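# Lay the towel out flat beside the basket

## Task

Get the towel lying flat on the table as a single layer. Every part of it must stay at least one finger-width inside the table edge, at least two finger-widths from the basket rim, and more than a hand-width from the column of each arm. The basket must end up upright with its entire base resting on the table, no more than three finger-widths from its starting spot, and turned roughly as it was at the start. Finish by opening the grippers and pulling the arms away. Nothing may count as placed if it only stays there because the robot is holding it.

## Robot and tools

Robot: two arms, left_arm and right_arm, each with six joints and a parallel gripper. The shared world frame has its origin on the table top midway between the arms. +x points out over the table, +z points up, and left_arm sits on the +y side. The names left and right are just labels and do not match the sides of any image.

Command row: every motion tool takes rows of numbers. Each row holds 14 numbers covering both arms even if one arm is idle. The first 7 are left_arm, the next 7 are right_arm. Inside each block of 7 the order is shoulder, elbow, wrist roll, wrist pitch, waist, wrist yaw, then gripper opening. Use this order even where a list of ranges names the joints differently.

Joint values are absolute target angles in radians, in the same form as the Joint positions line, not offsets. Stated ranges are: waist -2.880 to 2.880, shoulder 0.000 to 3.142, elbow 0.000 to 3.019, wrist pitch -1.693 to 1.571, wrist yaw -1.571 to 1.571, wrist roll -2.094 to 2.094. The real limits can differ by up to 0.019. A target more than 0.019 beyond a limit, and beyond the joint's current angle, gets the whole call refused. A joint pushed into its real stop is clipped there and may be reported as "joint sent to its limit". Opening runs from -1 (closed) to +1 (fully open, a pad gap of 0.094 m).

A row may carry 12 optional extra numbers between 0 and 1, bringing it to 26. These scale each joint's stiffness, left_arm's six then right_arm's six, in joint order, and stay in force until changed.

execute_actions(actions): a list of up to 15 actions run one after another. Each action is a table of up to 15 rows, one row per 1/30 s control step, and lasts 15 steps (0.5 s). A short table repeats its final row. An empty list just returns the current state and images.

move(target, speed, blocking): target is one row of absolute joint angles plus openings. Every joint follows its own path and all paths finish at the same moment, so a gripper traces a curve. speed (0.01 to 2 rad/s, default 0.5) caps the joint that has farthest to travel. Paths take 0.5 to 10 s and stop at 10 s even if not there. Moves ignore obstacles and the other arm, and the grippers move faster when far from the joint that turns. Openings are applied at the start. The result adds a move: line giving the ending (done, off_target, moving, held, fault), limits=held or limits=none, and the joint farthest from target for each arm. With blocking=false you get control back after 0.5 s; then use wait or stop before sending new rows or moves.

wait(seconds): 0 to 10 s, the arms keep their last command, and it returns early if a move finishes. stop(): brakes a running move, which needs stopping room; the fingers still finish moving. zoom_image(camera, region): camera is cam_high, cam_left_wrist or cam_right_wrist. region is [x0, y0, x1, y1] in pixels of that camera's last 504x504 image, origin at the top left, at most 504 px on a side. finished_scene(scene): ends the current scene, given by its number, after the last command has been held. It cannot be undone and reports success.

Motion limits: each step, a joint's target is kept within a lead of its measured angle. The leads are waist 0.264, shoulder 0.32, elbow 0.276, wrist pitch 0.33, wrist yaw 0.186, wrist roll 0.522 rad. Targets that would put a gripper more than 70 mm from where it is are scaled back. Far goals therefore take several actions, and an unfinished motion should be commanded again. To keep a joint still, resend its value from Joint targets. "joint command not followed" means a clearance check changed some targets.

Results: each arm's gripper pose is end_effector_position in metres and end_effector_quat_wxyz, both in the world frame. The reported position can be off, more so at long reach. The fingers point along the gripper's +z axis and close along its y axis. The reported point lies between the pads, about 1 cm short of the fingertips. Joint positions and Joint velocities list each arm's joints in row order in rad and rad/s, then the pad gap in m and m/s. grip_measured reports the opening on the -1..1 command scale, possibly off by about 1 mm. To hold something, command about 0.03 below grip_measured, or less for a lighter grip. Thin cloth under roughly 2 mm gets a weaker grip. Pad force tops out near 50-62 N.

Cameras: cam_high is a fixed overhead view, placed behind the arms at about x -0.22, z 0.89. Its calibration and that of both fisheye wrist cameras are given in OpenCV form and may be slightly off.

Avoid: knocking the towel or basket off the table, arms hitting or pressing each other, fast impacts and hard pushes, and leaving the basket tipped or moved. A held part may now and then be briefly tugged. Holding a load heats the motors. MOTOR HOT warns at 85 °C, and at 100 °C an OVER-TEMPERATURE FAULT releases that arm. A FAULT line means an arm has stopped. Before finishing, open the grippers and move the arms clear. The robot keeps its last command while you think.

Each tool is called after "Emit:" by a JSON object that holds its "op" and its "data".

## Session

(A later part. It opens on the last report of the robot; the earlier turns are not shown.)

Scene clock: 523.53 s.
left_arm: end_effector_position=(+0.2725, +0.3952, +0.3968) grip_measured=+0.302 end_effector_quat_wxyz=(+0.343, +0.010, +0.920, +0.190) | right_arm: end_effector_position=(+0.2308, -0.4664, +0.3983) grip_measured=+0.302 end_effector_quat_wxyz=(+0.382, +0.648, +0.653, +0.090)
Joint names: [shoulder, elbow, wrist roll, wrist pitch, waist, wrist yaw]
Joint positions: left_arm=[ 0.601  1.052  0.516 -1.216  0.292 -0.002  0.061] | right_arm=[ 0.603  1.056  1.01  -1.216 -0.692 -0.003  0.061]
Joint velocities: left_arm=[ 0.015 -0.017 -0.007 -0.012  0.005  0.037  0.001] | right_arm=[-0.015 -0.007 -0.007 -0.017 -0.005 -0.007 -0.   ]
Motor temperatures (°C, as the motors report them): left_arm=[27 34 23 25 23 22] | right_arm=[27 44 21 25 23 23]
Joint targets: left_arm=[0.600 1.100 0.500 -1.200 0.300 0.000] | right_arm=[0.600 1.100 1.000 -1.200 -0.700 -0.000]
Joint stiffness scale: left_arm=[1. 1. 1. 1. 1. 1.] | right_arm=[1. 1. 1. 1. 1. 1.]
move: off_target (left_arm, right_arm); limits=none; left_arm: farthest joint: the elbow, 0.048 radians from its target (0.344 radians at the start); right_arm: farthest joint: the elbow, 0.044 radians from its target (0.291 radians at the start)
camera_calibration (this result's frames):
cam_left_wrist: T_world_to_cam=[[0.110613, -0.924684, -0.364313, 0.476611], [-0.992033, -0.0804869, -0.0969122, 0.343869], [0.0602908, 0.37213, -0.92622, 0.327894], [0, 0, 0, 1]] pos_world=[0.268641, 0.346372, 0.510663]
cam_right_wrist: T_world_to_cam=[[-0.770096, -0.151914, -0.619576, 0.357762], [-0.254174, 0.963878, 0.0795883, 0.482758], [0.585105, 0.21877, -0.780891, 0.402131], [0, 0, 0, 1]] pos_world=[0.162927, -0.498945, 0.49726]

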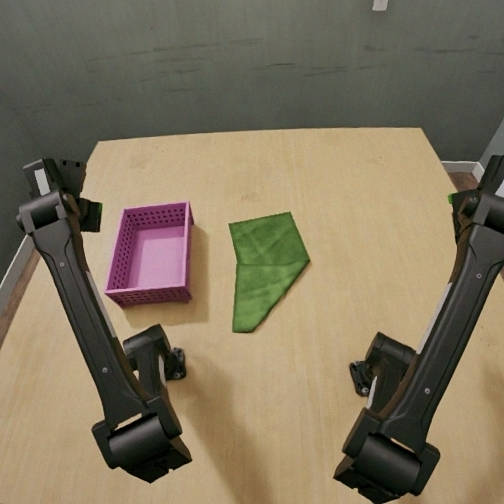

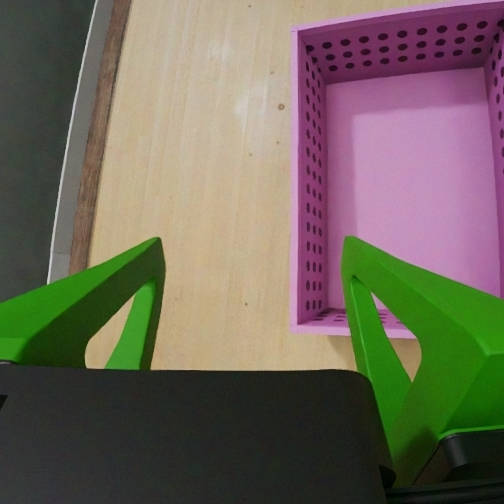

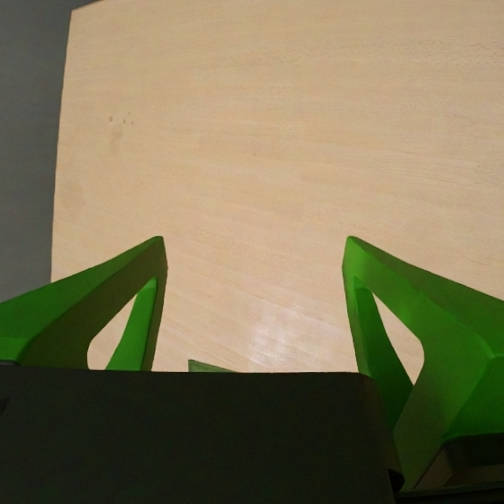

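Emit:
{"op": "move", "data": {"target": [0.6,1.1,0.5,-1.2,0.3,0,0.3,1.68,1.24,2.09,-1.05,0.625,0,0.1], "speed": 0.8}}

Emit:
{"op": "move", "data": {"target": [0.6,1.1,0.5,-1.2,0.3,0,0.3,1.84,1.23,2.09,-0.97,0.625,0,0.1], "speed": 0.2}}

Emit:
{"op": "move", "data": {"target": [0.6,1.1,0.5,-1.2,0.3,0,0.3,1.84,1.23,2.09,-0.97,0.625,0,-1]}}

Emit:
{"op": "move", "data": {"target": [0.6,1.1,0.5,-1.2,0.3,0,0.3,1.32,1.14,2.09,-1.36,0.49,0,-1], "speed": 0.3}}

Scene clock: 537.50 s.
left_arm: end_effector_position=(+0.2725, +0.3952, +0.3940) grip_measured=+0.302 end_effector_quat_wxyz=(+0.341, +0.010, +0.921, +0.189) | right_arm: end_effector_position=(+0.3411, +0.0085, +0.0745) grip_measured=+0.102 end_effector_quat_wxyz=(+0.000, +0.607, +0.795, +0.012)
Joint names: [shoulder, elbow, wrist roll, wrist pitch, waist, wrist yaw]
Joint positions: left_arm=[ 0.601  1.046  0.516 -1.216  0.292 -0.002  0.061] | right_arm=[ 1.684  1.197  2.08  -1.059  0.638 -0.003  0.052]
Joint velocities: left_arm=[-0.005 -0.002 -0.095 -0.027 -0.005 -0.007 -0.001] | right_arm=[-0.005 -0.002 -0.007 -0.007 -0.005 -0.037  0.   ]
Motor temperatures (°C, as the motors report them): left_arm=[27 35 23 25 23 22] | right_arm=[26 46 21 25 23 23]
Joint targets: left_arm=[0.600 1.100 0.500 -1.200 0.300 0.000] | right_arm=[1.680 1.240 2.090 -1.050 0.625 0.000]
Joint stiffness scale: left_arm=[1. 1. 1. 1. 1. 1.] | right_arm=[1. 1. 1. 1. 1. 1.]
move: off_target (left_arm, right_arm); limits=none; left_arm: farthest joint: the elbow, 0.054 radians from its target (0.048 radians at the start); right_arm: farthest joint: the elbow, 0.043 radians from its target (0.184 radians at the start)
camera_calibration (this result's frames):
cam_left_wrist: T_world_to_cam=[[0.108903, -0.925603, -0.362489, 0.475697], [-0.992478, -0.0807258, -0.0920409, 0.341869], [0.0559311, 0.369786, -0.927432, 0.327915], [0, 0, 0, 1]] pos_world=[0.269152, 0.346646, 0.50802]
cam_right_wrist: T_world_to_cam=[[-0.963401, -0.266223, -0.031375, 0.337368], [-0.23328, 0.774963, 0.587378, 0.0354755], [-0.132059, 0.5732, -0.808704, 0.224551], [0, 0, 0, 1]] pos_world=[0.362951, -0.0663895, 0.171343]

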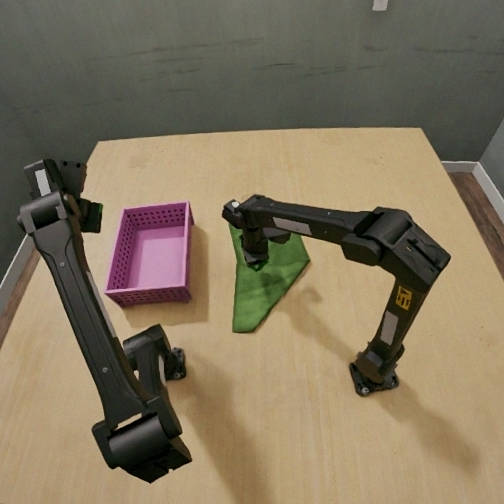

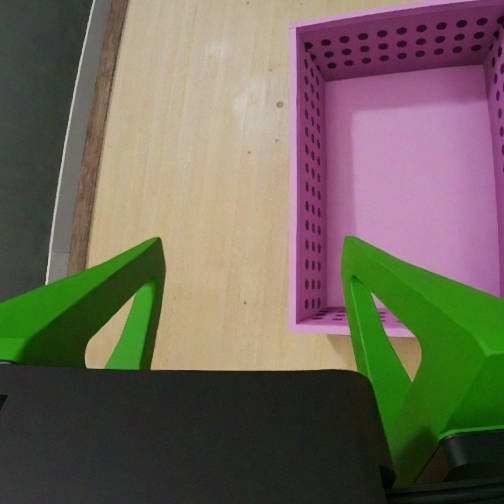

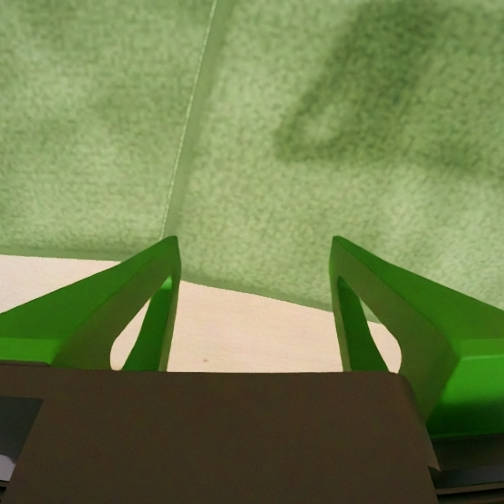

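Scene clock: 538.60 s.
left_arm: end_effector_position=(+0.2725, +0.3952, +0.3930) grip_measured=+0.302 end_effector_quat_wxyz=(+0.340, +0.010, +0.921, +0.189) | right_arm: end_effector_position=(+0.3491, +0.0162, +0.0203) grip_measured=+0.101 end_effector_quat_wxyz=(-0.002, +0.607, +0.794, -0.008)
Joint names: [shoulder, elbow, wrist roll, wrist pitch, waist, wrist yaw]
Joint positions: left_arm=[ 0.601  1.044  0.516 -1.216  0.292 -0.002  0.061] | right_arm=[ 1.806  1.203  2.081 -0.983  0.638 -0.002  0.052]
Joint velocities: left_arm=[-0.005  0.002 -0.081 -0.012 -0.005  0.007  0.   ] | right_arm=[-0.005  0.012  0.007 -0.002 -0.005 -0.037 -0.   ]
Motor temperatures (°C, as the motors report them): left_arm=[27 35 23 25 23 22] | right_arm=[27 46 21 25 23 23]
Joint targets: left_arm=[0.600 1.100 0.500 -1.200 0.300 -0.000] | right_arm=[1.840 1.230 2.090 -0.970 0.625 0.000]
Joint stiffness scale: left_arm=[1. 1. 1. 1. 1. 1.] | right_arm=[1. 1. 1. 1. 1. 1.]
move: off_target (left_arm, right_arm); limits=none; left_arm: farthest joint: the elbow, 0.056 radians from its target (0.054 radians at the start); right_arm: farthest joint: the shoulder, 0.034 radians from its target (0.156 radians at the start)
camera_calibration (this result's frames):
cam_left_wrist: T_world_to_cam=[[0.108295, -0.92593, -0.361836, 0.475371], [-0.992631, -0.0808082, -0.0903005, 0.341155], [0.0543727, 0.368948, -0.927858, 0.32792], [0, 0, 0, 1]] pos_world=[0.269331, 0.346743, 0.507075]
cam_right_wrist: T_world_to_cam=[[-0.9642, -0.265148, 0.00394956, 0.344999], [-0.215503, 0.792174, 0.57098, 0.0570992], [-0.154523, 0.549688, -0.820954, 0.185804], [0, 0, 0, 1]] pos_world=[0.373664, -0.055891, 0.118571]

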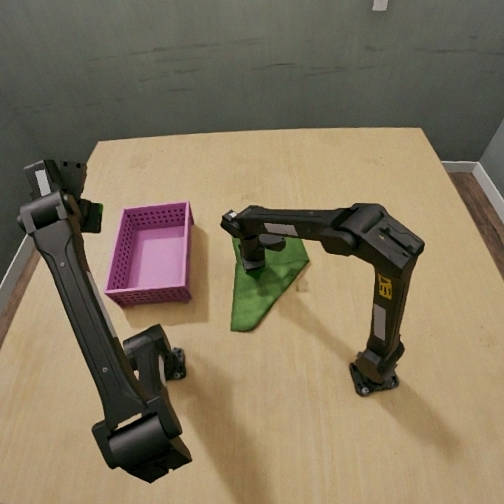

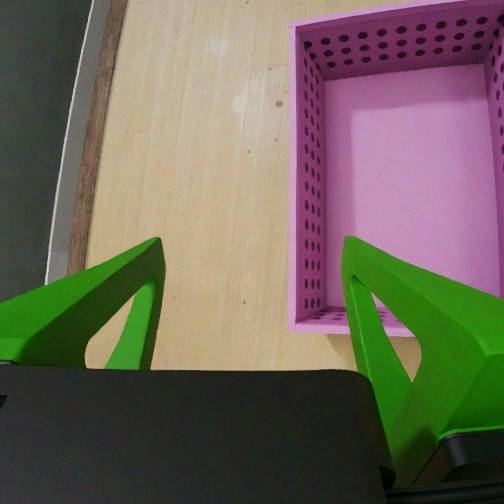

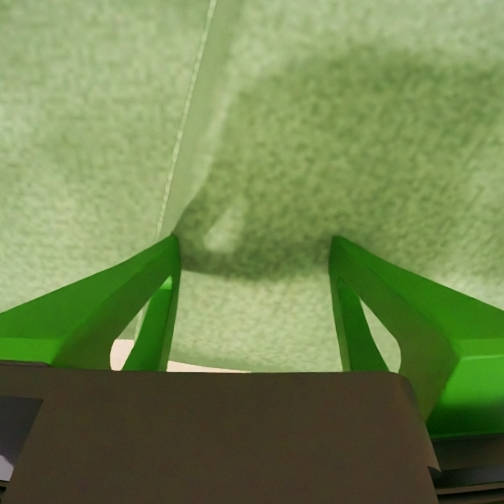

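Scene clock: 539.30 s.
left_arm: end_effector_position=(+0.2725, +0.3952, +0.3926) grip_measured=+0.302 end_effector_quat_wxyz=(+0.340, +0.010, +0.921, +0.188) | right_arm: end_effector_position=(+0.3493, +0.0163, +0.0203) grip_measured=-0.978 end_effector_quat_wxyz=(-0.002, +0.607, +0.794, -0.007)
Joint names: [shoulder, elbow, wrist roll, wrist pitch, waist, wrist yaw]
Joint positions: left_arm=[ 0.601  1.044  0.516 -1.216  0.292 -0.002  0.061] | right_arm=[ 1.806  1.203  2.081 -0.983  0.638 -0.002  0.001]
Joint velocities: left_arm=[ 0.005 -0.017 -0.066  0.017  0.005 -0.081  0.001] | right_arm=[ 0.005 -0.017  0.007 -0.022  0.005  0.007 -0.002]
Motor temperatures (°C, as the motors report them): left_arm=[27 35 23 25 23 22] | right_arm=[27 46 21 25 23 23]
Joint targets: left_arm=[0.600 1.100 0.500 -1.200 0.300 0.000] | right_arm=[1.840 1.230 2.090 -0.970 0.625 0.000]
Joint stiffness scale: left_arm=[1. 1. 1. 1. 1. 1.] | right_arm=[1. 1. 1. 1. 1. 1.]
move: off_target (left_arm, right_arm); limits=none; left_arm: farthest joint: the elbow, 0.056 radians from its target (0.056 radians at the start); right_arm: farthest joint: the shoulder, 0.034 radians from its target (0.034 radians at the start)
camera_calibration (this result's frames):
cam_left_wrist: T_world_to_cam=[[0.108052, -0.926061, -0.361574, 0.47524], [-0.992691, -0.0808407, -0.0896043, 0.34087], [0.0537492, 0.368613, -0.928028, 0.327921], [0, 0, 0, 1]] pos_world=[0.269402, 0.346781, 0.506697]
cam_right_wrist: T_world_to_cam=[[-0.964202, -0.26515, 0.00328266, 0.345177], [-0.215814, 0.791869, 0.571286, 0.0571332], [-0.154076, 0.550126, -0.820745, 0.185582], [0, 0, 0, 1]] pos_world=[0.373744, -0.0558122, 0.118543]

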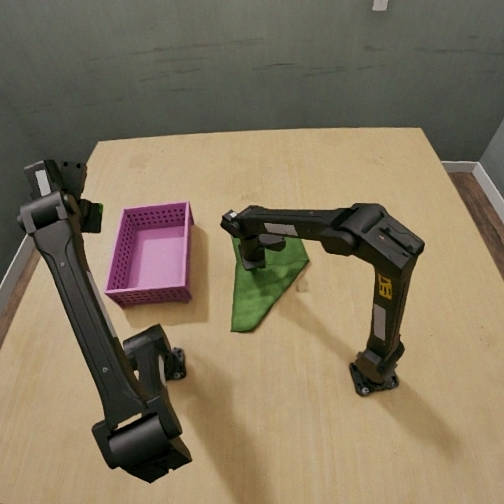

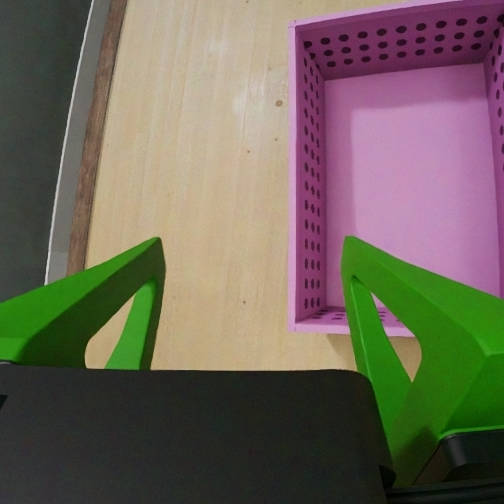

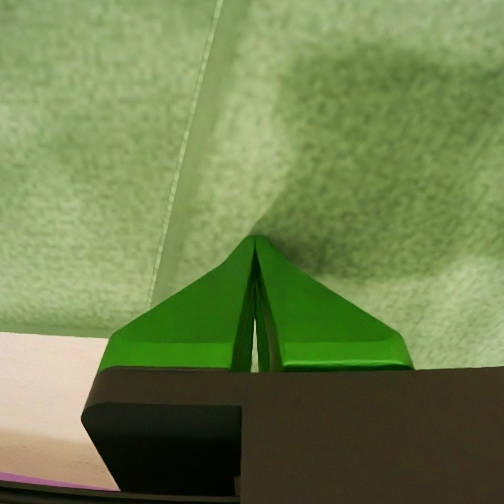

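Scene clock: 541.33 s.
left_arm: end_effector_position=(+0.2725, +0.3952, +0.3930) grip_measured=+0.302 end_effector_quat_wxyz=(+0.340, +0.010, +0.921, +0.189) | right_arm: end_effector_position=(+0.3052, -0.0980, +0.1974) grip_measured=-0.978 end_effector_quat_wxyz=(+0.002, +0.659, +0.752, +0.016)
Joint names: [shoulder, elbow, wrist roll, wrist pitch, waist, wrist yaw]
Joint positions: left_arm=[ 0.601  1.044  0.516 -1.216  0.292 -0.002  0.061] | right_arm=[ 1.326  1.138  2.081 -1.352  0.504 -0.002  0.001]
Joint velocities: left_arm=[-0.005  0.007 -0.022  0.012 -0.005  0.007  0.001] | right_arm=[ 0.015  0.017  0.095  0.012 -0.005 -0.007  0.   ]
Motor temperatures (°C, as the motors report them): left_arm=[26 35 23 25 23 22] | right_arm=[27 45 21 25 23 23]
Joint targets: left_arm=[0.600 1.100 0.500 -1.200 0.300 -0.000] | right_arm=[1.320 1.140 2.090 -1.360 0.490 0.000]
Joint stiffness scale: left_arm=[1. 1. 1. 1. 1. 1.] | right_arm=[1. 1. 1. 1. 1. 1.]
move: off_target (left_arm); limits=none; left_arm: farthest joint: the elbow, 0.056 radians from its target (0.056 radians at the start); right_arm: farthest joint: the waist, 0.014 radians from its target (0.148 radians at the start)
camera_calibration (this result's frames):
cam_left_wrist: T_world_to_cam=[[0.108295, -0.92593, -0.361836, 0.475371], [-0.992631, -0.0808082, -0.0903005, 0.341155], [0.0543727, 0.368948, -0.927858, 0.32792], [0, 0, 0, 1]] pos_world=[0.269331, 0.346743, 0.507075]
cam_right_wrist: T_world_to_cam=[[-0.990383, -0.133204, -0.0373872, 0.300724], [-0.129504, 0.797475, 0.58929, 0.00757625], [-0.0486807, 0.588465, -0.807056, 0.355914], [0, 0, 0, 1]] pos_world=[0.316139, -0.175427, 0.294021]

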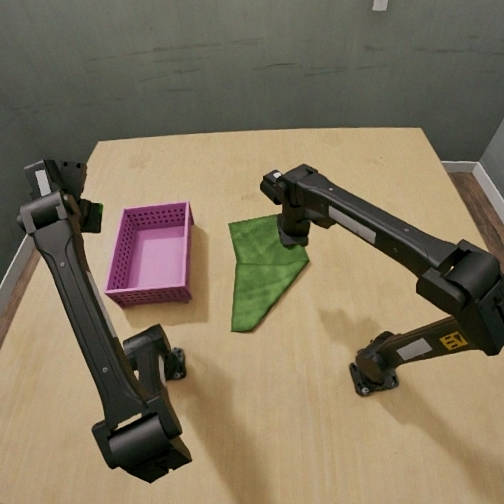

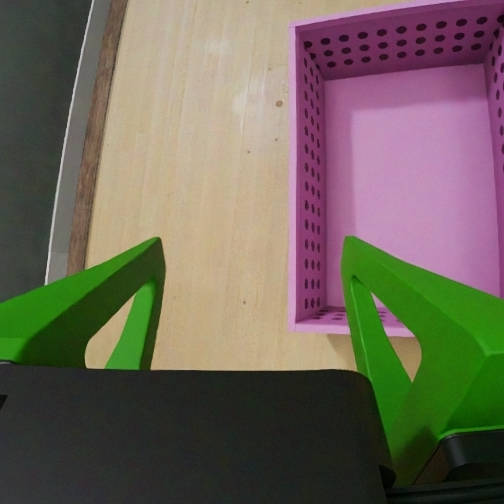

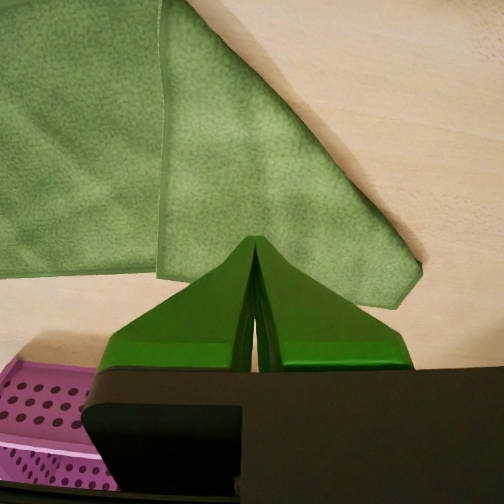

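Shift +x about 2 cm and retry.

Emit:
{"op": "move", "data": {"target": [0.6,1.1,0.5,-1.2,0.3,0,0.3,1.72,1.3,2.09,-1.07,0.605,0,0.1]}}

Emit:
{"op": "move", "data": {"target": [0.6,1.1,0.5,-1.2,0.3,0,0.3,1.88,1.29,2.09,-0.99,0.605,0,0.1], "speed": 0.2}}

Emit:
{"op": "move", "data": {"target": [0.6,1.1,0.5,-1.2,0.3,0,0.3,1.88,1.29,2.09,-0.99,0.605,0,-1]}}

Emit:
{"op": "move", "data": {"target": [0.6,1.1,0.5,-1.2,0.3,0,0.3,1.32,1.14,2.09,-1.36,0.49,0,-1], "speed": 0.3}}

Scene clock: 546.53 s.
left_arm: end_effector_position=(+0.2725, +0.3952, +0.3914) grip_measured=+0.302 end_effector_quat_wxyz=(+0.339, +0.010, +0.922, +0.188) | right_arm: end_effector_position=(+0.3699, +0.0056, +0.0809) grip_measured=+0.098 end_effector_quat_wxyz=(+0.002, +0.625, +0.781, +0.017)
Joint names: [shoulder, elbow, wrist roll, wrist pitch, waist, wrist yaw]
Joint positions: left_arm=[ 0.601  1.041  0.516 -1.216  0.292 -0.002  0.061] | right_arm=[ 1.716  1.258  2.081 -1.079  0.594 -0.002  0.052]
Joint velocities: left_arm=[-0.015  0.002 -0.007  0.002 -0.005 -0.051 -0.002] | right_arm=[ 0.005 -0.007 -0.022  0.017 -0.005 -0.11  -0.002]
Motor temperatures (°C, as the motors report them): left_arm=[26 36 23 25 23 22] | right_arm=[27 45 21 25 23 23]
Joint targets: left_arm=[0.600 1.100 0.500 -1.200 0.300 0.000] | right_arm=[1.720 1.300 2.090 -1.070 0.605 0.000]
Joint stiffness scale: left_arm=[1. 1. 1. 1. 1. 1.] | right_arm=[1. 1. 1. 1. 1. 1.]
move: off_target (left_arm, right_arm); limits=none; left_arm: farthest joint: the elbow, 0.059 radians from its target (0.056 radians at the start); right_arm: farthest joint: the elbow, 0.042 radians from its target (0.162 radians at the start)
camera_calibration (this result's frames):
cam_left_wrist: T_world_to_cam=[[0.107324, -0.926453, -0.360787, 0.474847], [-0.99287, -0.0809367, -0.0875152, 0.340013], [0.0518778, 0.367607, -0.928533, 0.327924], [0, 0, 0, 1]] pos_world=[0.269615, 0.346895, 0.505563]
cam_right_wrist: T_world_to_cam=[[-0.974404, -0.221267, -0.0397191, 0.368969], [-0.201552, 0.781627, 0.590285, 0.0286875], [-0.0995648, 0.583182, -0.806217, 0.2229], [0, 0, 0, 1]] pos_world=[0.3875, -0.0707739, 0.177427]

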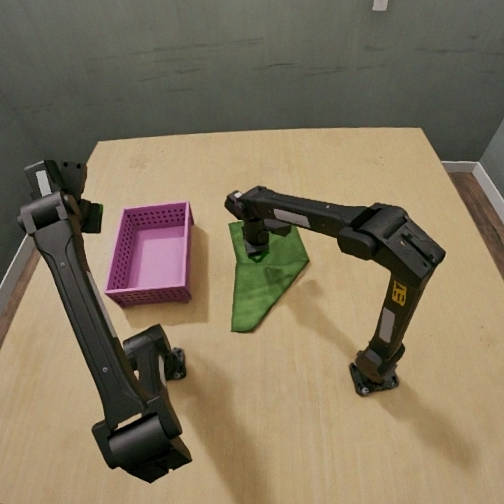

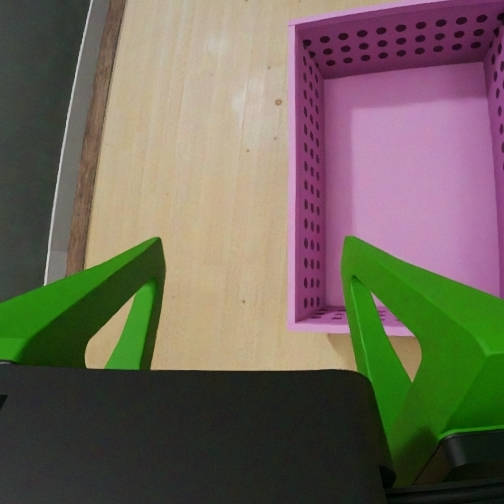

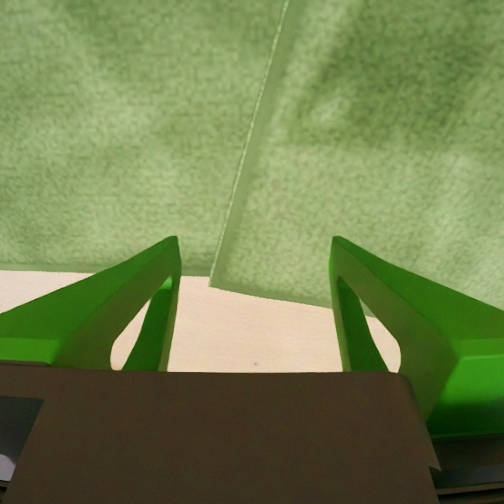

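Scene clock: 547.70 s.
left_arm: end_effector_position=(+0.2725, +0.3952, +0.3930) grip_measured=+0.302 end_effector_quat_wxyz=(+0.340, +0.010, +0.921, +0.189) | right_arm: end_effector_position=(+0.3773, +0.0122, +0.0197) grip_measured=+0.099 end_effector_quat_wxyz=(-0.003, +0.625, +0.781, -0.009)
Joint names: [shoulder, elbow, wrist roll, wrist pitch, waist, wrist yaw]
Joint positions: left_arm=[ 0.601  1.044  0.516 -1.216  0.292 -0.002  0.061] | right_arm=[ 1.848  1.264  2.081 -1.006  0.594 -0.002  0.052]
Joint velocities: left_arm=[-0.005 -0.002 -0.022 -0.007 -0.005 -0.007  0.   ] | right_arm=[-0.015 -0.012  0.037  0.022 -0.005 -0.051  0.001]
Motor temperatures (°C, as the motors report them): left_arm=[26 36 23 25 23 22] | right_arm=[27 45 21 25 23 23]
Joint targets: left_arm=[0.600 1.100 0.500 -1.200 0.300 -0.000] | right_arm=[1.880 1.290 2.090 -0.990 0.605 0.000]
Joint stiffness scale: left_arm=[1. 1. 1. 1. 1. 1.] | right_arm=[1. 1. 1. 1. 1. 1.]
move: off_target (left_arm, right_arm); limits=none; left_arm: farthest joint: the elbow, 0.056 radians from its target (0.059 radians at the start); right_arm: farthest joint: the shoulder, 0.032 radians from its target (0.164 radians at the start)
camera_calibration (this result's frames):
cam_left_wrist: T_world_to_cam=[[0.108295, -0.92593, -0.361836, 0.475371], [-0.992631, -0.0808082, -0.0903005, 0.341155], [0.0543727, 0.368948, -0.927858, 0.32792], [0, 0, 0, 1]] pos_world=[0.269331, 0.346743, 0.507075]
cam_right_wrist: T_world_to_cam=[[-0.975056, -0.221851, 0.00695058, 0.374586], [-0.178486, 0.802308, 0.569601, 0.0525426], [-0.131943, 0.554152, -0.821892, 0.183313], [0, 0, 0, 1]] pos_world=[0.398807, -0.0606364, 0.118131]

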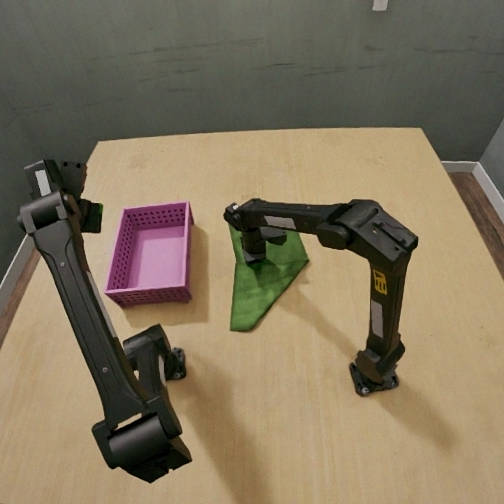

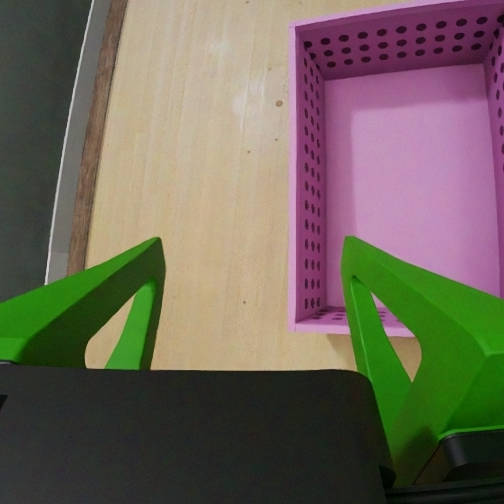

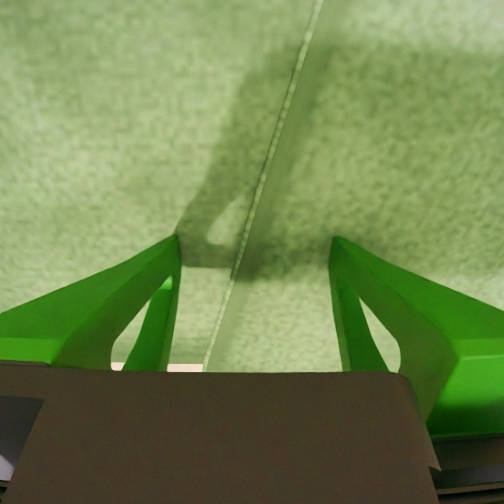

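Scene clock: 548.40 s.
left_arm: end_effector_position=(+0.2725, +0.3952, +0.3918) grip_measured=+0.302 end_effector_quat_wxyz=(+0.339, +0.010, +0.922, +0.188) | right_arm: end_effector_position=(+0.3776, +0.0125, +0.0201) grip_measured=-0.978 end_effector_quat_wxyz=(-0.003, +0.625, +0.781, -0.008)
Joint names: [shoulder, elbow, wrist roll, wrist pitch, waist, wrist yaw]
Joint positions: left_arm=[ 0.601  1.042  0.516 -1.216  0.292 -0.002  0.061] | right_arm=[ 1.847  1.264  2.081 -1.005  0.594 -0.002  0.001]
Joint velocities: left_arm=[-0.005  0.002 -0.022  0.002  0.005  0.051  0.001] | right_arm=[-0.005 -0.002 -0.007 -0.007 -0.005 -0.081 -0.   ]
Motor temperatures (°C, as the motors report them): left_arm=[26 36 23 25 23 22] | right_arm=[27 45 21 25 23 23]
Joint targets: left_arm=[0.600 1.100 0.500 -1.200 0.300 -0.000] | right_arm=[1.880 1.290 2.090 -0.990 0.605 -0.000]
Joint stiffness scale: left_arm=[1. 1. 1. 1. 1. 1.] | right_arm=[1. 1. 1. 1. 1. 1.]
move: off_target (left_arm, right_arm); limits=none; left_arm: farthest joint: the elbow, 0.058 radians from its target (0.056 radians at the start); right_arm: farthest joint: the shoulder, 0.033 radians from its target (0.032 radians at the start)
camera_calibration (this result's frames):
cam_left_wrist: T_world_to_cam=[[0.107566, -0.926322, -0.361049, 0.474978], [-0.992811, -0.0809049, -0.0882116, 0.340299], [0.0525017, 0.367942, -0.928365, 0.327923], [0, 0, 0, 1]] pos_world=[0.269544, 0.346857, 0.505941]
cam_right_wrist: T_world_to_cam=[[-0.975065, -0.221859, 0.00528336, 0.37494], [-0.179295, 0.801582, 0.570368, 0.0524879], [-0.130776, 0.555198, -0.821372, 0.183048], [0, 0, 0, 1]] pos_world=[0.398939, -0.0605175, 0.118432]

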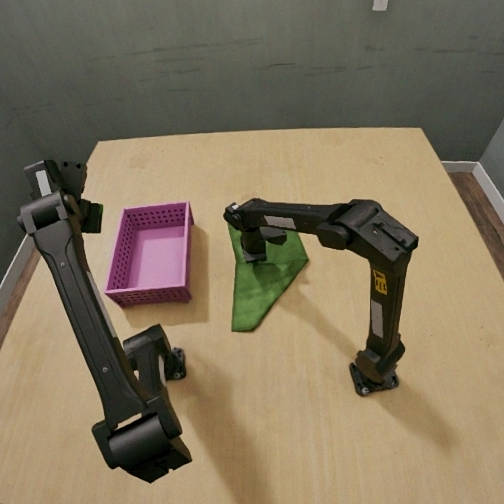

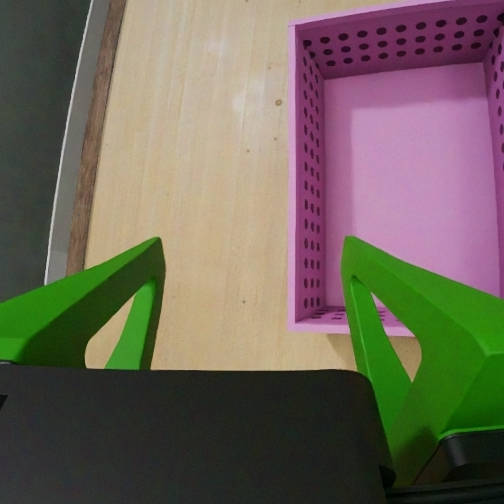

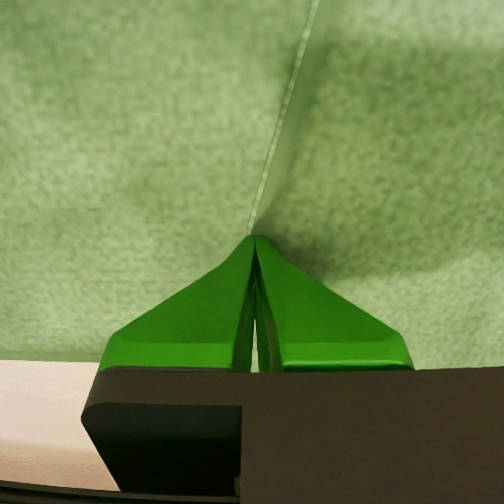

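Scene clock: 550.57 s.
left_arm: end_effector_position=(+0.2725, +0.3952, +0.3932) grip_measured=+0.302 end_effector_quat_wxyz=(+0.340, +0.010, +0.921, +0.189) | right_arm: end_effector_position=(+0.3051, -0.0975, +0.1973) grip_measured=-0.978 end_effector_quat_wxyz=(+0.002, +0.659, +0.752, +0.015)
Joint names: [shoulder, elbow, wrist roll, wrist pitch, waist, wrist yaw]
Joint positions: left_arm=[ 0.601  1.045  0.516 -1.216  0.292 -0.002  0.061] | right_arm=[ 1.327  1.139  2.081 -1.352  0.505 -0.002  0.001]
Joint velocities: left_arm=[-0.005  0.002  0.066 -0.002 -0.015 -0.007  0.   ] | right_arm=[-0.005  0.017  0.007 -0.007 -0.005 -0.007  0.   ]
Motor temperatures (°C, as the motors report them): left_arm=[26 36 23 25 23 22] | right_arm=[27 44 21 25 23 23]
Joint targets: left_arm=[0.600 1.100 0.500 -1.200 0.300 0.000] | right_arm=[1.320 1.140 2.090 -1.360 0.490 0.000]
Joint stiffness scale: left_arm=[1. 1. 1. 1. 1. 1.] | right_arm=[1. 1. 1. 1. 1. 1.]
move: off_target (left_arm); limits=none; left_arm: farthest joint: the elbow, 0.055 radians from its target (0.058 radians at the start); right_arm: farthest joint: the waist, 0.015 radians from its target (0.104 radians at the start)
camera_calibration (this result's frames):
cam_left_wrist: T_world_to_cam=[[0.108416, -0.925865, -0.361967, 0.475436], [-0.9926, -0.0807918, -0.0906486, 0.341298], [0.0546845, 0.369116, -0.927773, 0.327919], [0, 0, 0, 1]] pos_world=[0.269295, 0.346724, 0.507264]
cam_right_wrist: T_world_to_cam=[[-0.990241, -0.134346, -0.0370541, 0.300438], [-0.130237, 0.79746, 0.589148, 0.00752603], [-0.0496007, 0.588224, -0.807175, 0.355821], [0, 0, 0, 1]] pos_world=[0.316135, -0.174942, 0.293909]

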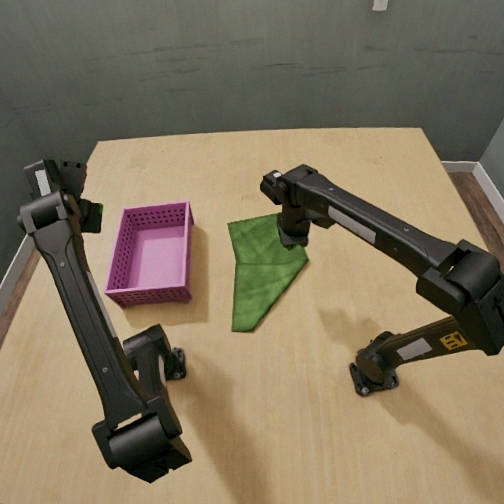

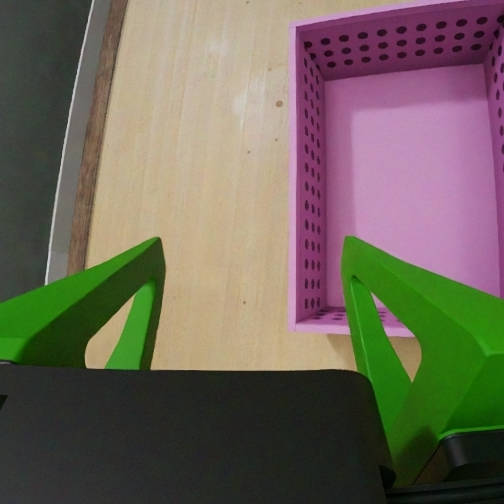

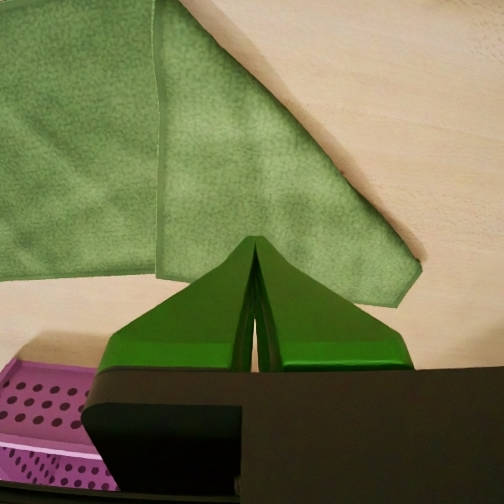

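Emit:
{"op": "move", "data": {"target": [0.6,1.1,0.5,-1.2,0.3,0,0.3,1.67,1.23,0.83,-1.05,0.695,0,0.2], "speed": 0.8}}

Emit:
{"op": "move", "data": {"target": [0.6,1.1,0.5,-1.2,0.3,0,0.3,1.84,1.23,0.83,-0.97,0.695,0,0.2], "speed": 0.2}}

Emit:
{"op": "move", "data": {"target": [0.6,1.1,0.5,-1.2,0.3,0,0.3,1.84,1.23,0.83,-0.97,0.695,0,-1]}}

Emit:
{"op": "move", "data": {"target": [0.6,1.1,0.5,-1.2,0.3,0,0.3,1.3,1.11,1.2,-1.36,0.53,0,-1], "speed": 0.3}}

Scene clock: 557.63 s.
left_arm: end_effector_position=(+0.2725, +0.3952, +0.3928) grip_measured=+0.302 end_effector_quat_wxyz=(+0.340, +0.010, +0.921, +0.188) | right_arm: end_effector_position=(+0.3229, +0.0199, +0.0825) grip_measured=+0.198 end_effector_quat_wxyz=(+0.012, +0.010, +1.000, +0.014)
Joint names: [shoulder, elbow, wrist roll, wrist pitch, waist, wrist yaw]
Joint positions: left_arm=[ 0.601  1.044  0.516 -1.216  0.292 -0.002  0.061] | right_arm=[ 1.656  1.184  0.84  -1.062  0.683 -0.002  0.056]
Joint velocities: left_arm=[ 0.005 -0.002 -0.051 -0.022 -0.005 -0.022  0.001] | right_arm=[ 0.005  0.002  0.007 -0.002  0.005 -0.037 -0.001]
Motor temperatures (°C, as the motors report them): left_arm=[26 36 23 25 23 22] | right_arm=[27 44 21 25 23 23]
Joint targets: left_arm=[0.600 1.100 0.500 -1.200 0.300 -0.000] | right_arm=[1.670 1.230 0.830 -1.050 0.695 -0.000]
Joint stiffness scale: left_arm=[1. 1. 1. 1. 1. 1.] | right_arm=[1. 1. 1. 1. 1. 1.]
move: off_target (left_arm, right_arm); limits=none; left_arm: farthest joint: the elbow, 0.056 radians from its target (0.055 radians at the start); right_arm: farthest joint: the elbow, 0.046 radians from its target (0.091 radians at the start)
camera_calibration (this result's frames):
cam_left_wrist: T_world_to_cam=[[0.108173, -0.925996, -0.361705, 0.475305], [-0.992661, -0.0808245, -0.0899524, 0.341012], [0.054061, 0.368781, -0.927943, 0.32792], [0, 0, 0, 1]] pos_world=[0.269367, 0.346762, 0.506886]
cam_right_wrist: T_world_to_cam=[[-0.0162153, -0.999057, -0.0402648, 0.0325858], [-0.830982, -0.00893023, 0.556228, 0.228858], [-0.556063, 0.0424788, -0.830054, 0.371339], [0, 0, 0, 1]] pos_world=[0.397193, 0.0188248, 0.182246]

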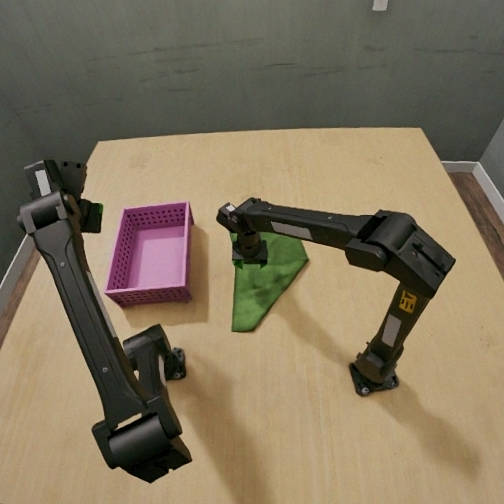

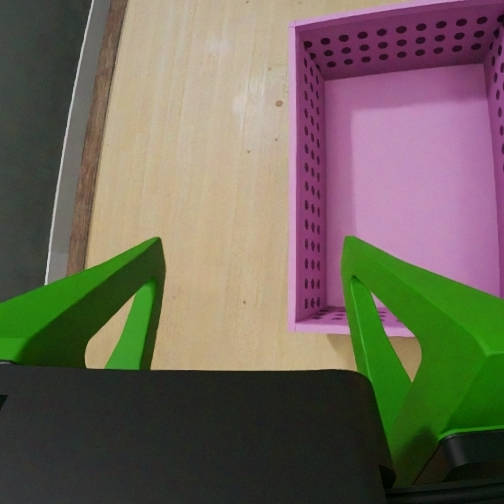

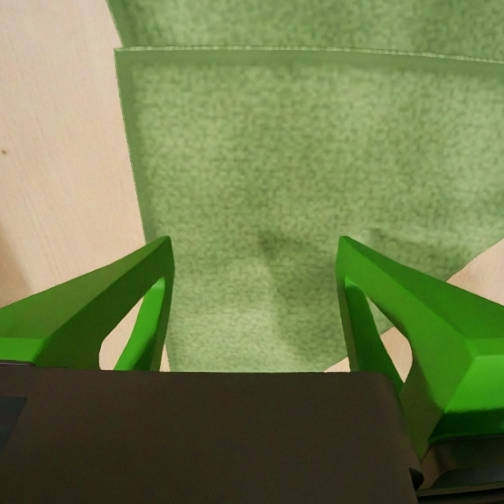

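Scene clock: 558.93 s.
left_arm: end_effector_position=(+0.2725, +0.3952, +0.3918) grip_measured=+0.302 end_effector_quat_wxyz=(+0.339, +0.010, +0.922, +0.188) | right_arm: end_effector_position=(+0.3337, +0.0314, +0.0206) grip_measured=+0.198 end_effector_quat_wxyz=(-0.006, +0.009, +1.000, -0.004)
Joint names: [shoulder, elbow, wrist roll, wrist pitch, waist, wrist yaw]
Joint positions: left_arm=[ 0.601  1.042  0.516 -1.216  0.292 -0.002  0.061] | right_arm=[ 1.805  1.202  0.838 -0.981  0.683 -0.002  0.056]
Joint velocities: left_arm=[ 0.005 -0.007 -0.022  0.007  0.015  0.037  0.001] | right_arm=[-0.005 -0.007  0.022 -0.002 -0.005 -0.007 -0.   ]
Motor temperatures (°C, as the motors report them): left_arm=[26 36 23 25 23 22] | right_arm=[27 44 21 25 23 23]
Joint targets: left_arm=[0.600 1.100 0.500 -1.200 0.300 0.000] | right_arm=[1.840 1.230 0.830 -0.970 0.695 0.000]
Joint stiffness scale: left_arm=[1. 1. 1. 1. 1. 1.] | right_arm=[1. 1. 1. 1. 1. 1.]
move: off_target (left_arm, right_arm); limits=none; left_arm: farthest joint: the elbow, 0.058 radians from its target (0.056 radians at the start); right_arm: farthest joint: the shoulder, 0.035 radians from its target (0.184 radians at the start)
camera_calibration (this result's frames):
cam_left_wrist: T_world_to_cam=[[0.107566, -0.926322, -0.361049, 0.474978], [-0.992811, -0.0809049, -0.0882116, 0.340299], [0.0525017, 0.367942, -0.928365, 0.327923], [0, 0, 0, 1]] pos_world=[0.269544, 0.346857, 0.505941]
cam_right_wrist: T_world_to_cam=[[-0.0150503, -0.999883, -0.00262195, 0.0406495], [-0.81125, 0.010678, 0.584602, 0.264558], [-0.584505, 0.0109255, -0.811316, 0.335527], [0, 0, 0, 1]] pos_world=[0.411352, 0.034154, 0.117664]

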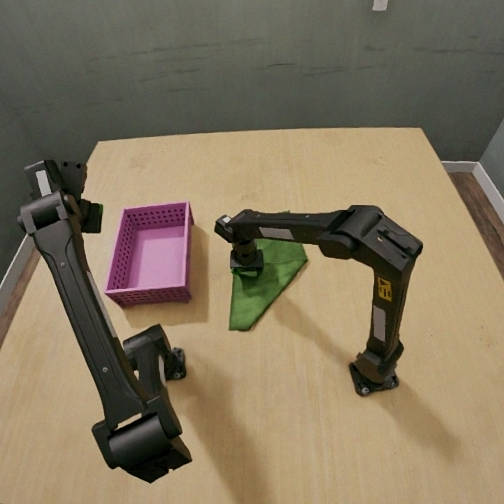

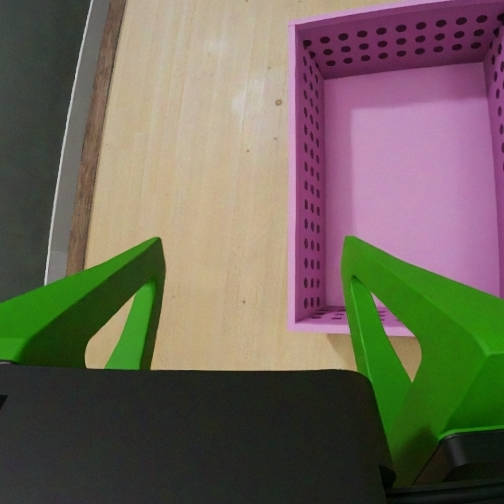

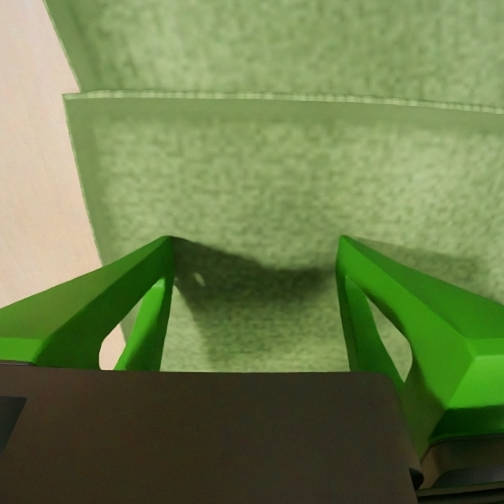

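Scene clock: 559.70 s.
left_arm: end_effector_position=(+0.2725, +0.3952, +0.3928) grip_measured=+0.302 end_effector_quat_wxyz=(+0.340, +0.010, +0.921, +0.188) | right_arm: end_effector_position=(+0.3335, +0.0315, +0.0203) grip_measured=-0.978 end_effector_quat_wxyz=(-0.006, +0.009, +1.000, -0.004)
Joint names: [shoulder, elbow, wrist roll, wrist pitch, waist, wrist yaw]
Joint positions: left_arm=[ 0.601  1.044  0.516 -1.216  0.292 -0.002  0.061] | right_arm=[ 1.806  1.202  0.838 -0.981  0.683 -0.003  0.001]
Joint velocities: left_arm=[-0.015 -0.007  0.007 -0.012 -0.005 -0.066 -0.   ] | right_arm=[-0.005  0.002  0.022  0.002 -0.005 -0.037 -0.   ]
Motor temperatures (°C, as the motors report them): left_arm=[26 36 23 25 23 22] | right_arm=[27 44 21 25 23 23]
Joint targets: left_arm=[0.600 1.100 0.500 -1.200 0.300 -0.000] | right_arm=[1.840 1.230 0.830 -0.970 0.695 -0.000]
Joint stiffness scale: left_arm=[1. 1. 1. 1. 1. 1.] | right_arm=[1. 1. 1. 1. 1. 1.]
move: off_target (left_arm, right_arm); limits=none; left_arm: farthest joint: the elbow, 0.056 radians from its target (0.058 radians at the start); right_arm: farthest joint: the shoulder, 0.034 radians from its target (0.035 radians at the start)
camera_calibration (this result's frames):
cam_left_wrist: T_world_to_cam=[[0.108173, -0.925996, -0.361705, 0.475305], [-0.992661, -0.0808245, -0.0899524, 0.341012], [0.054061, 0.368781, -0.927943, 0.32792], [0, 0, 0, 1]] pos_world=[0.269367, 0.346762, 0.506886]
cam_right_wrist: T_world_to_cam=[[-0.0150638, -0.999883, -0.00256814, 0.0406777], [-0.810619, 0.0107087, 0.585476, 0.264411], [-0.58538, 0.0109013, -0.810686, 0.335429], [0, 0, 0, 1]] pos_world=[0.411303, 0.0341848, 0.117226]

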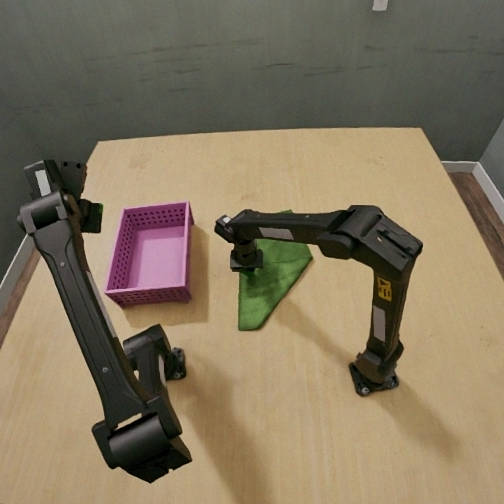

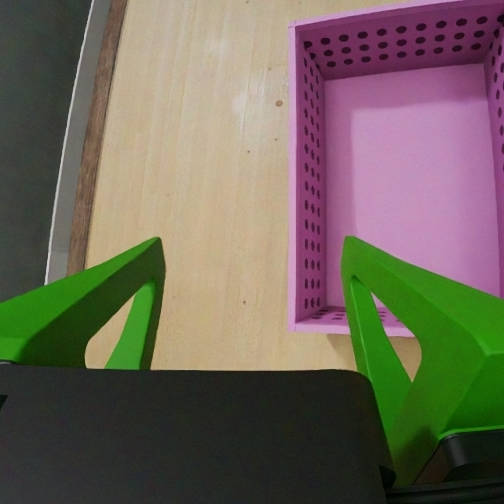

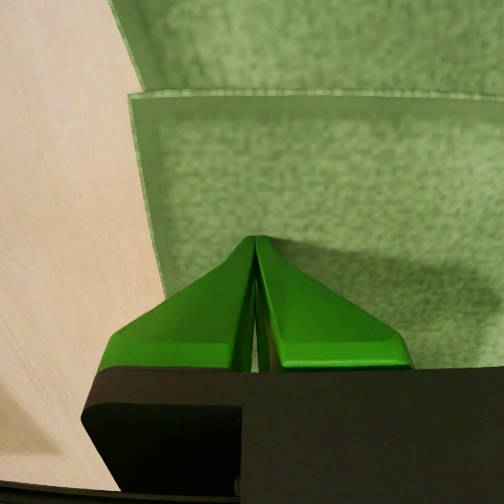

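Scene clock: 562.03 s.
left_arm: end_effector_position=(+0.2725, +0.3952, +0.3930) grip_measured=+0.302 end_effector_quat_wxyz=(+0.340, +0.010, +0.921, +0.189) | right_arm: end_effector_position=(+0.2872, -0.0926, +0.1929) grip_measured=-0.978 end_effector_quat_wxyz=(+0.005, +0.251, +0.968, +0.009)
Joint names: [shoulder, elbow, wrist roll, wrist pitch, waist, wrist yaw]
Joint positions: left_arm=[ 0.601  1.044  0.516 -1.216  0.292 -0.002  0.061] | right_arm=[ 1.306  1.108  1.189 -1.352  0.544 -0.003  0.001]
Joint velocities: left_arm=[-0.005  0.002 -0.037  0.002  0.005 -0.037 -0.001] | right_arm=[-0.005  0.022 -0.007  0.002  0.005 -0.066 -0.001]
Motor temperatures (°C, as the motors report them): left_arm=[26 36 23 25 23 22] | right_arm=[27 44 21 25 23 23]
Joint targets: left_arm=[0.600 1.100 0.500 -1.200 0.300 -0.000] | right_arm=[1.300 1.110 1.200 -1.360 0.530 0.000]
Joint stiffness scale: left_arm=[1. 1. 1. 1. 1. 1.] | right_arm=[1. 1. 1. 1. 1. 1.]
move: off_target (left_arm); limits=none; left_arm: farthest joint: the elbow, 0.056 radians from its target (0.056 radians at the start); right_arm: farthest joint: the waist, 0.014 radians from its target (0.153 radians at the start)
camera_calibration (this result's frames):
cam_left_wrist: T_world_to_cam=[[0.108295, -0.92593, -0.361836, 0.475371], [-0.992631, -0.0808082, -0.0903005, 0.341155], [0.0543727, 0.368948, -0.927858, 0.32792], [0, 0, 0, 1]] pos_world=[0.269331, 0.346743, 0.507075]
cam_right_wrist: T_world_to_cam=[[-0.482908, -0.875093, -0.0318291, 0.0679283], [-0.7272, 0.380516, 0.571304, 0.140189], [-0.487832, 0.299033, -0.820121, 0.450115], [0, 0, 0, 1]] pos_world=[0.354329, -0.1285, 0.29122]

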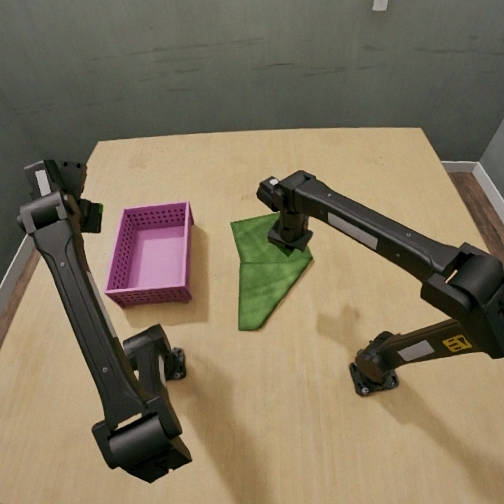

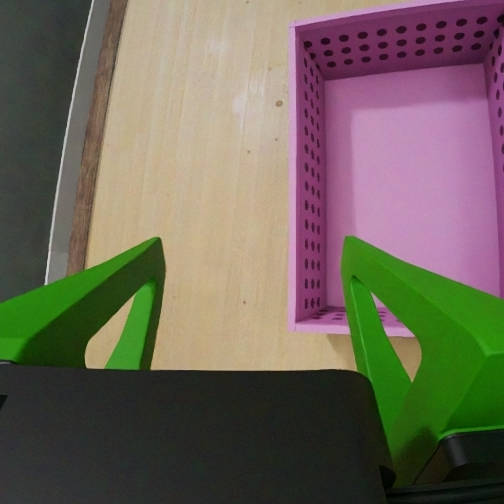

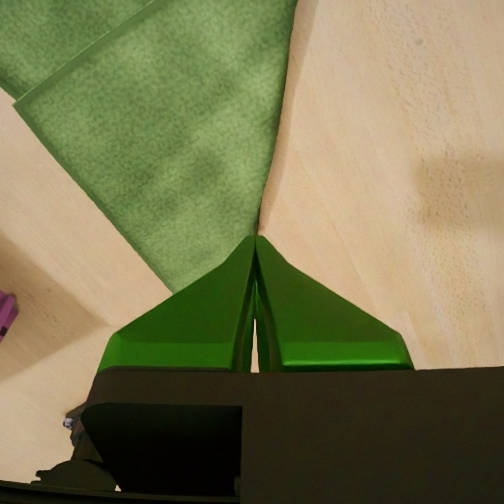

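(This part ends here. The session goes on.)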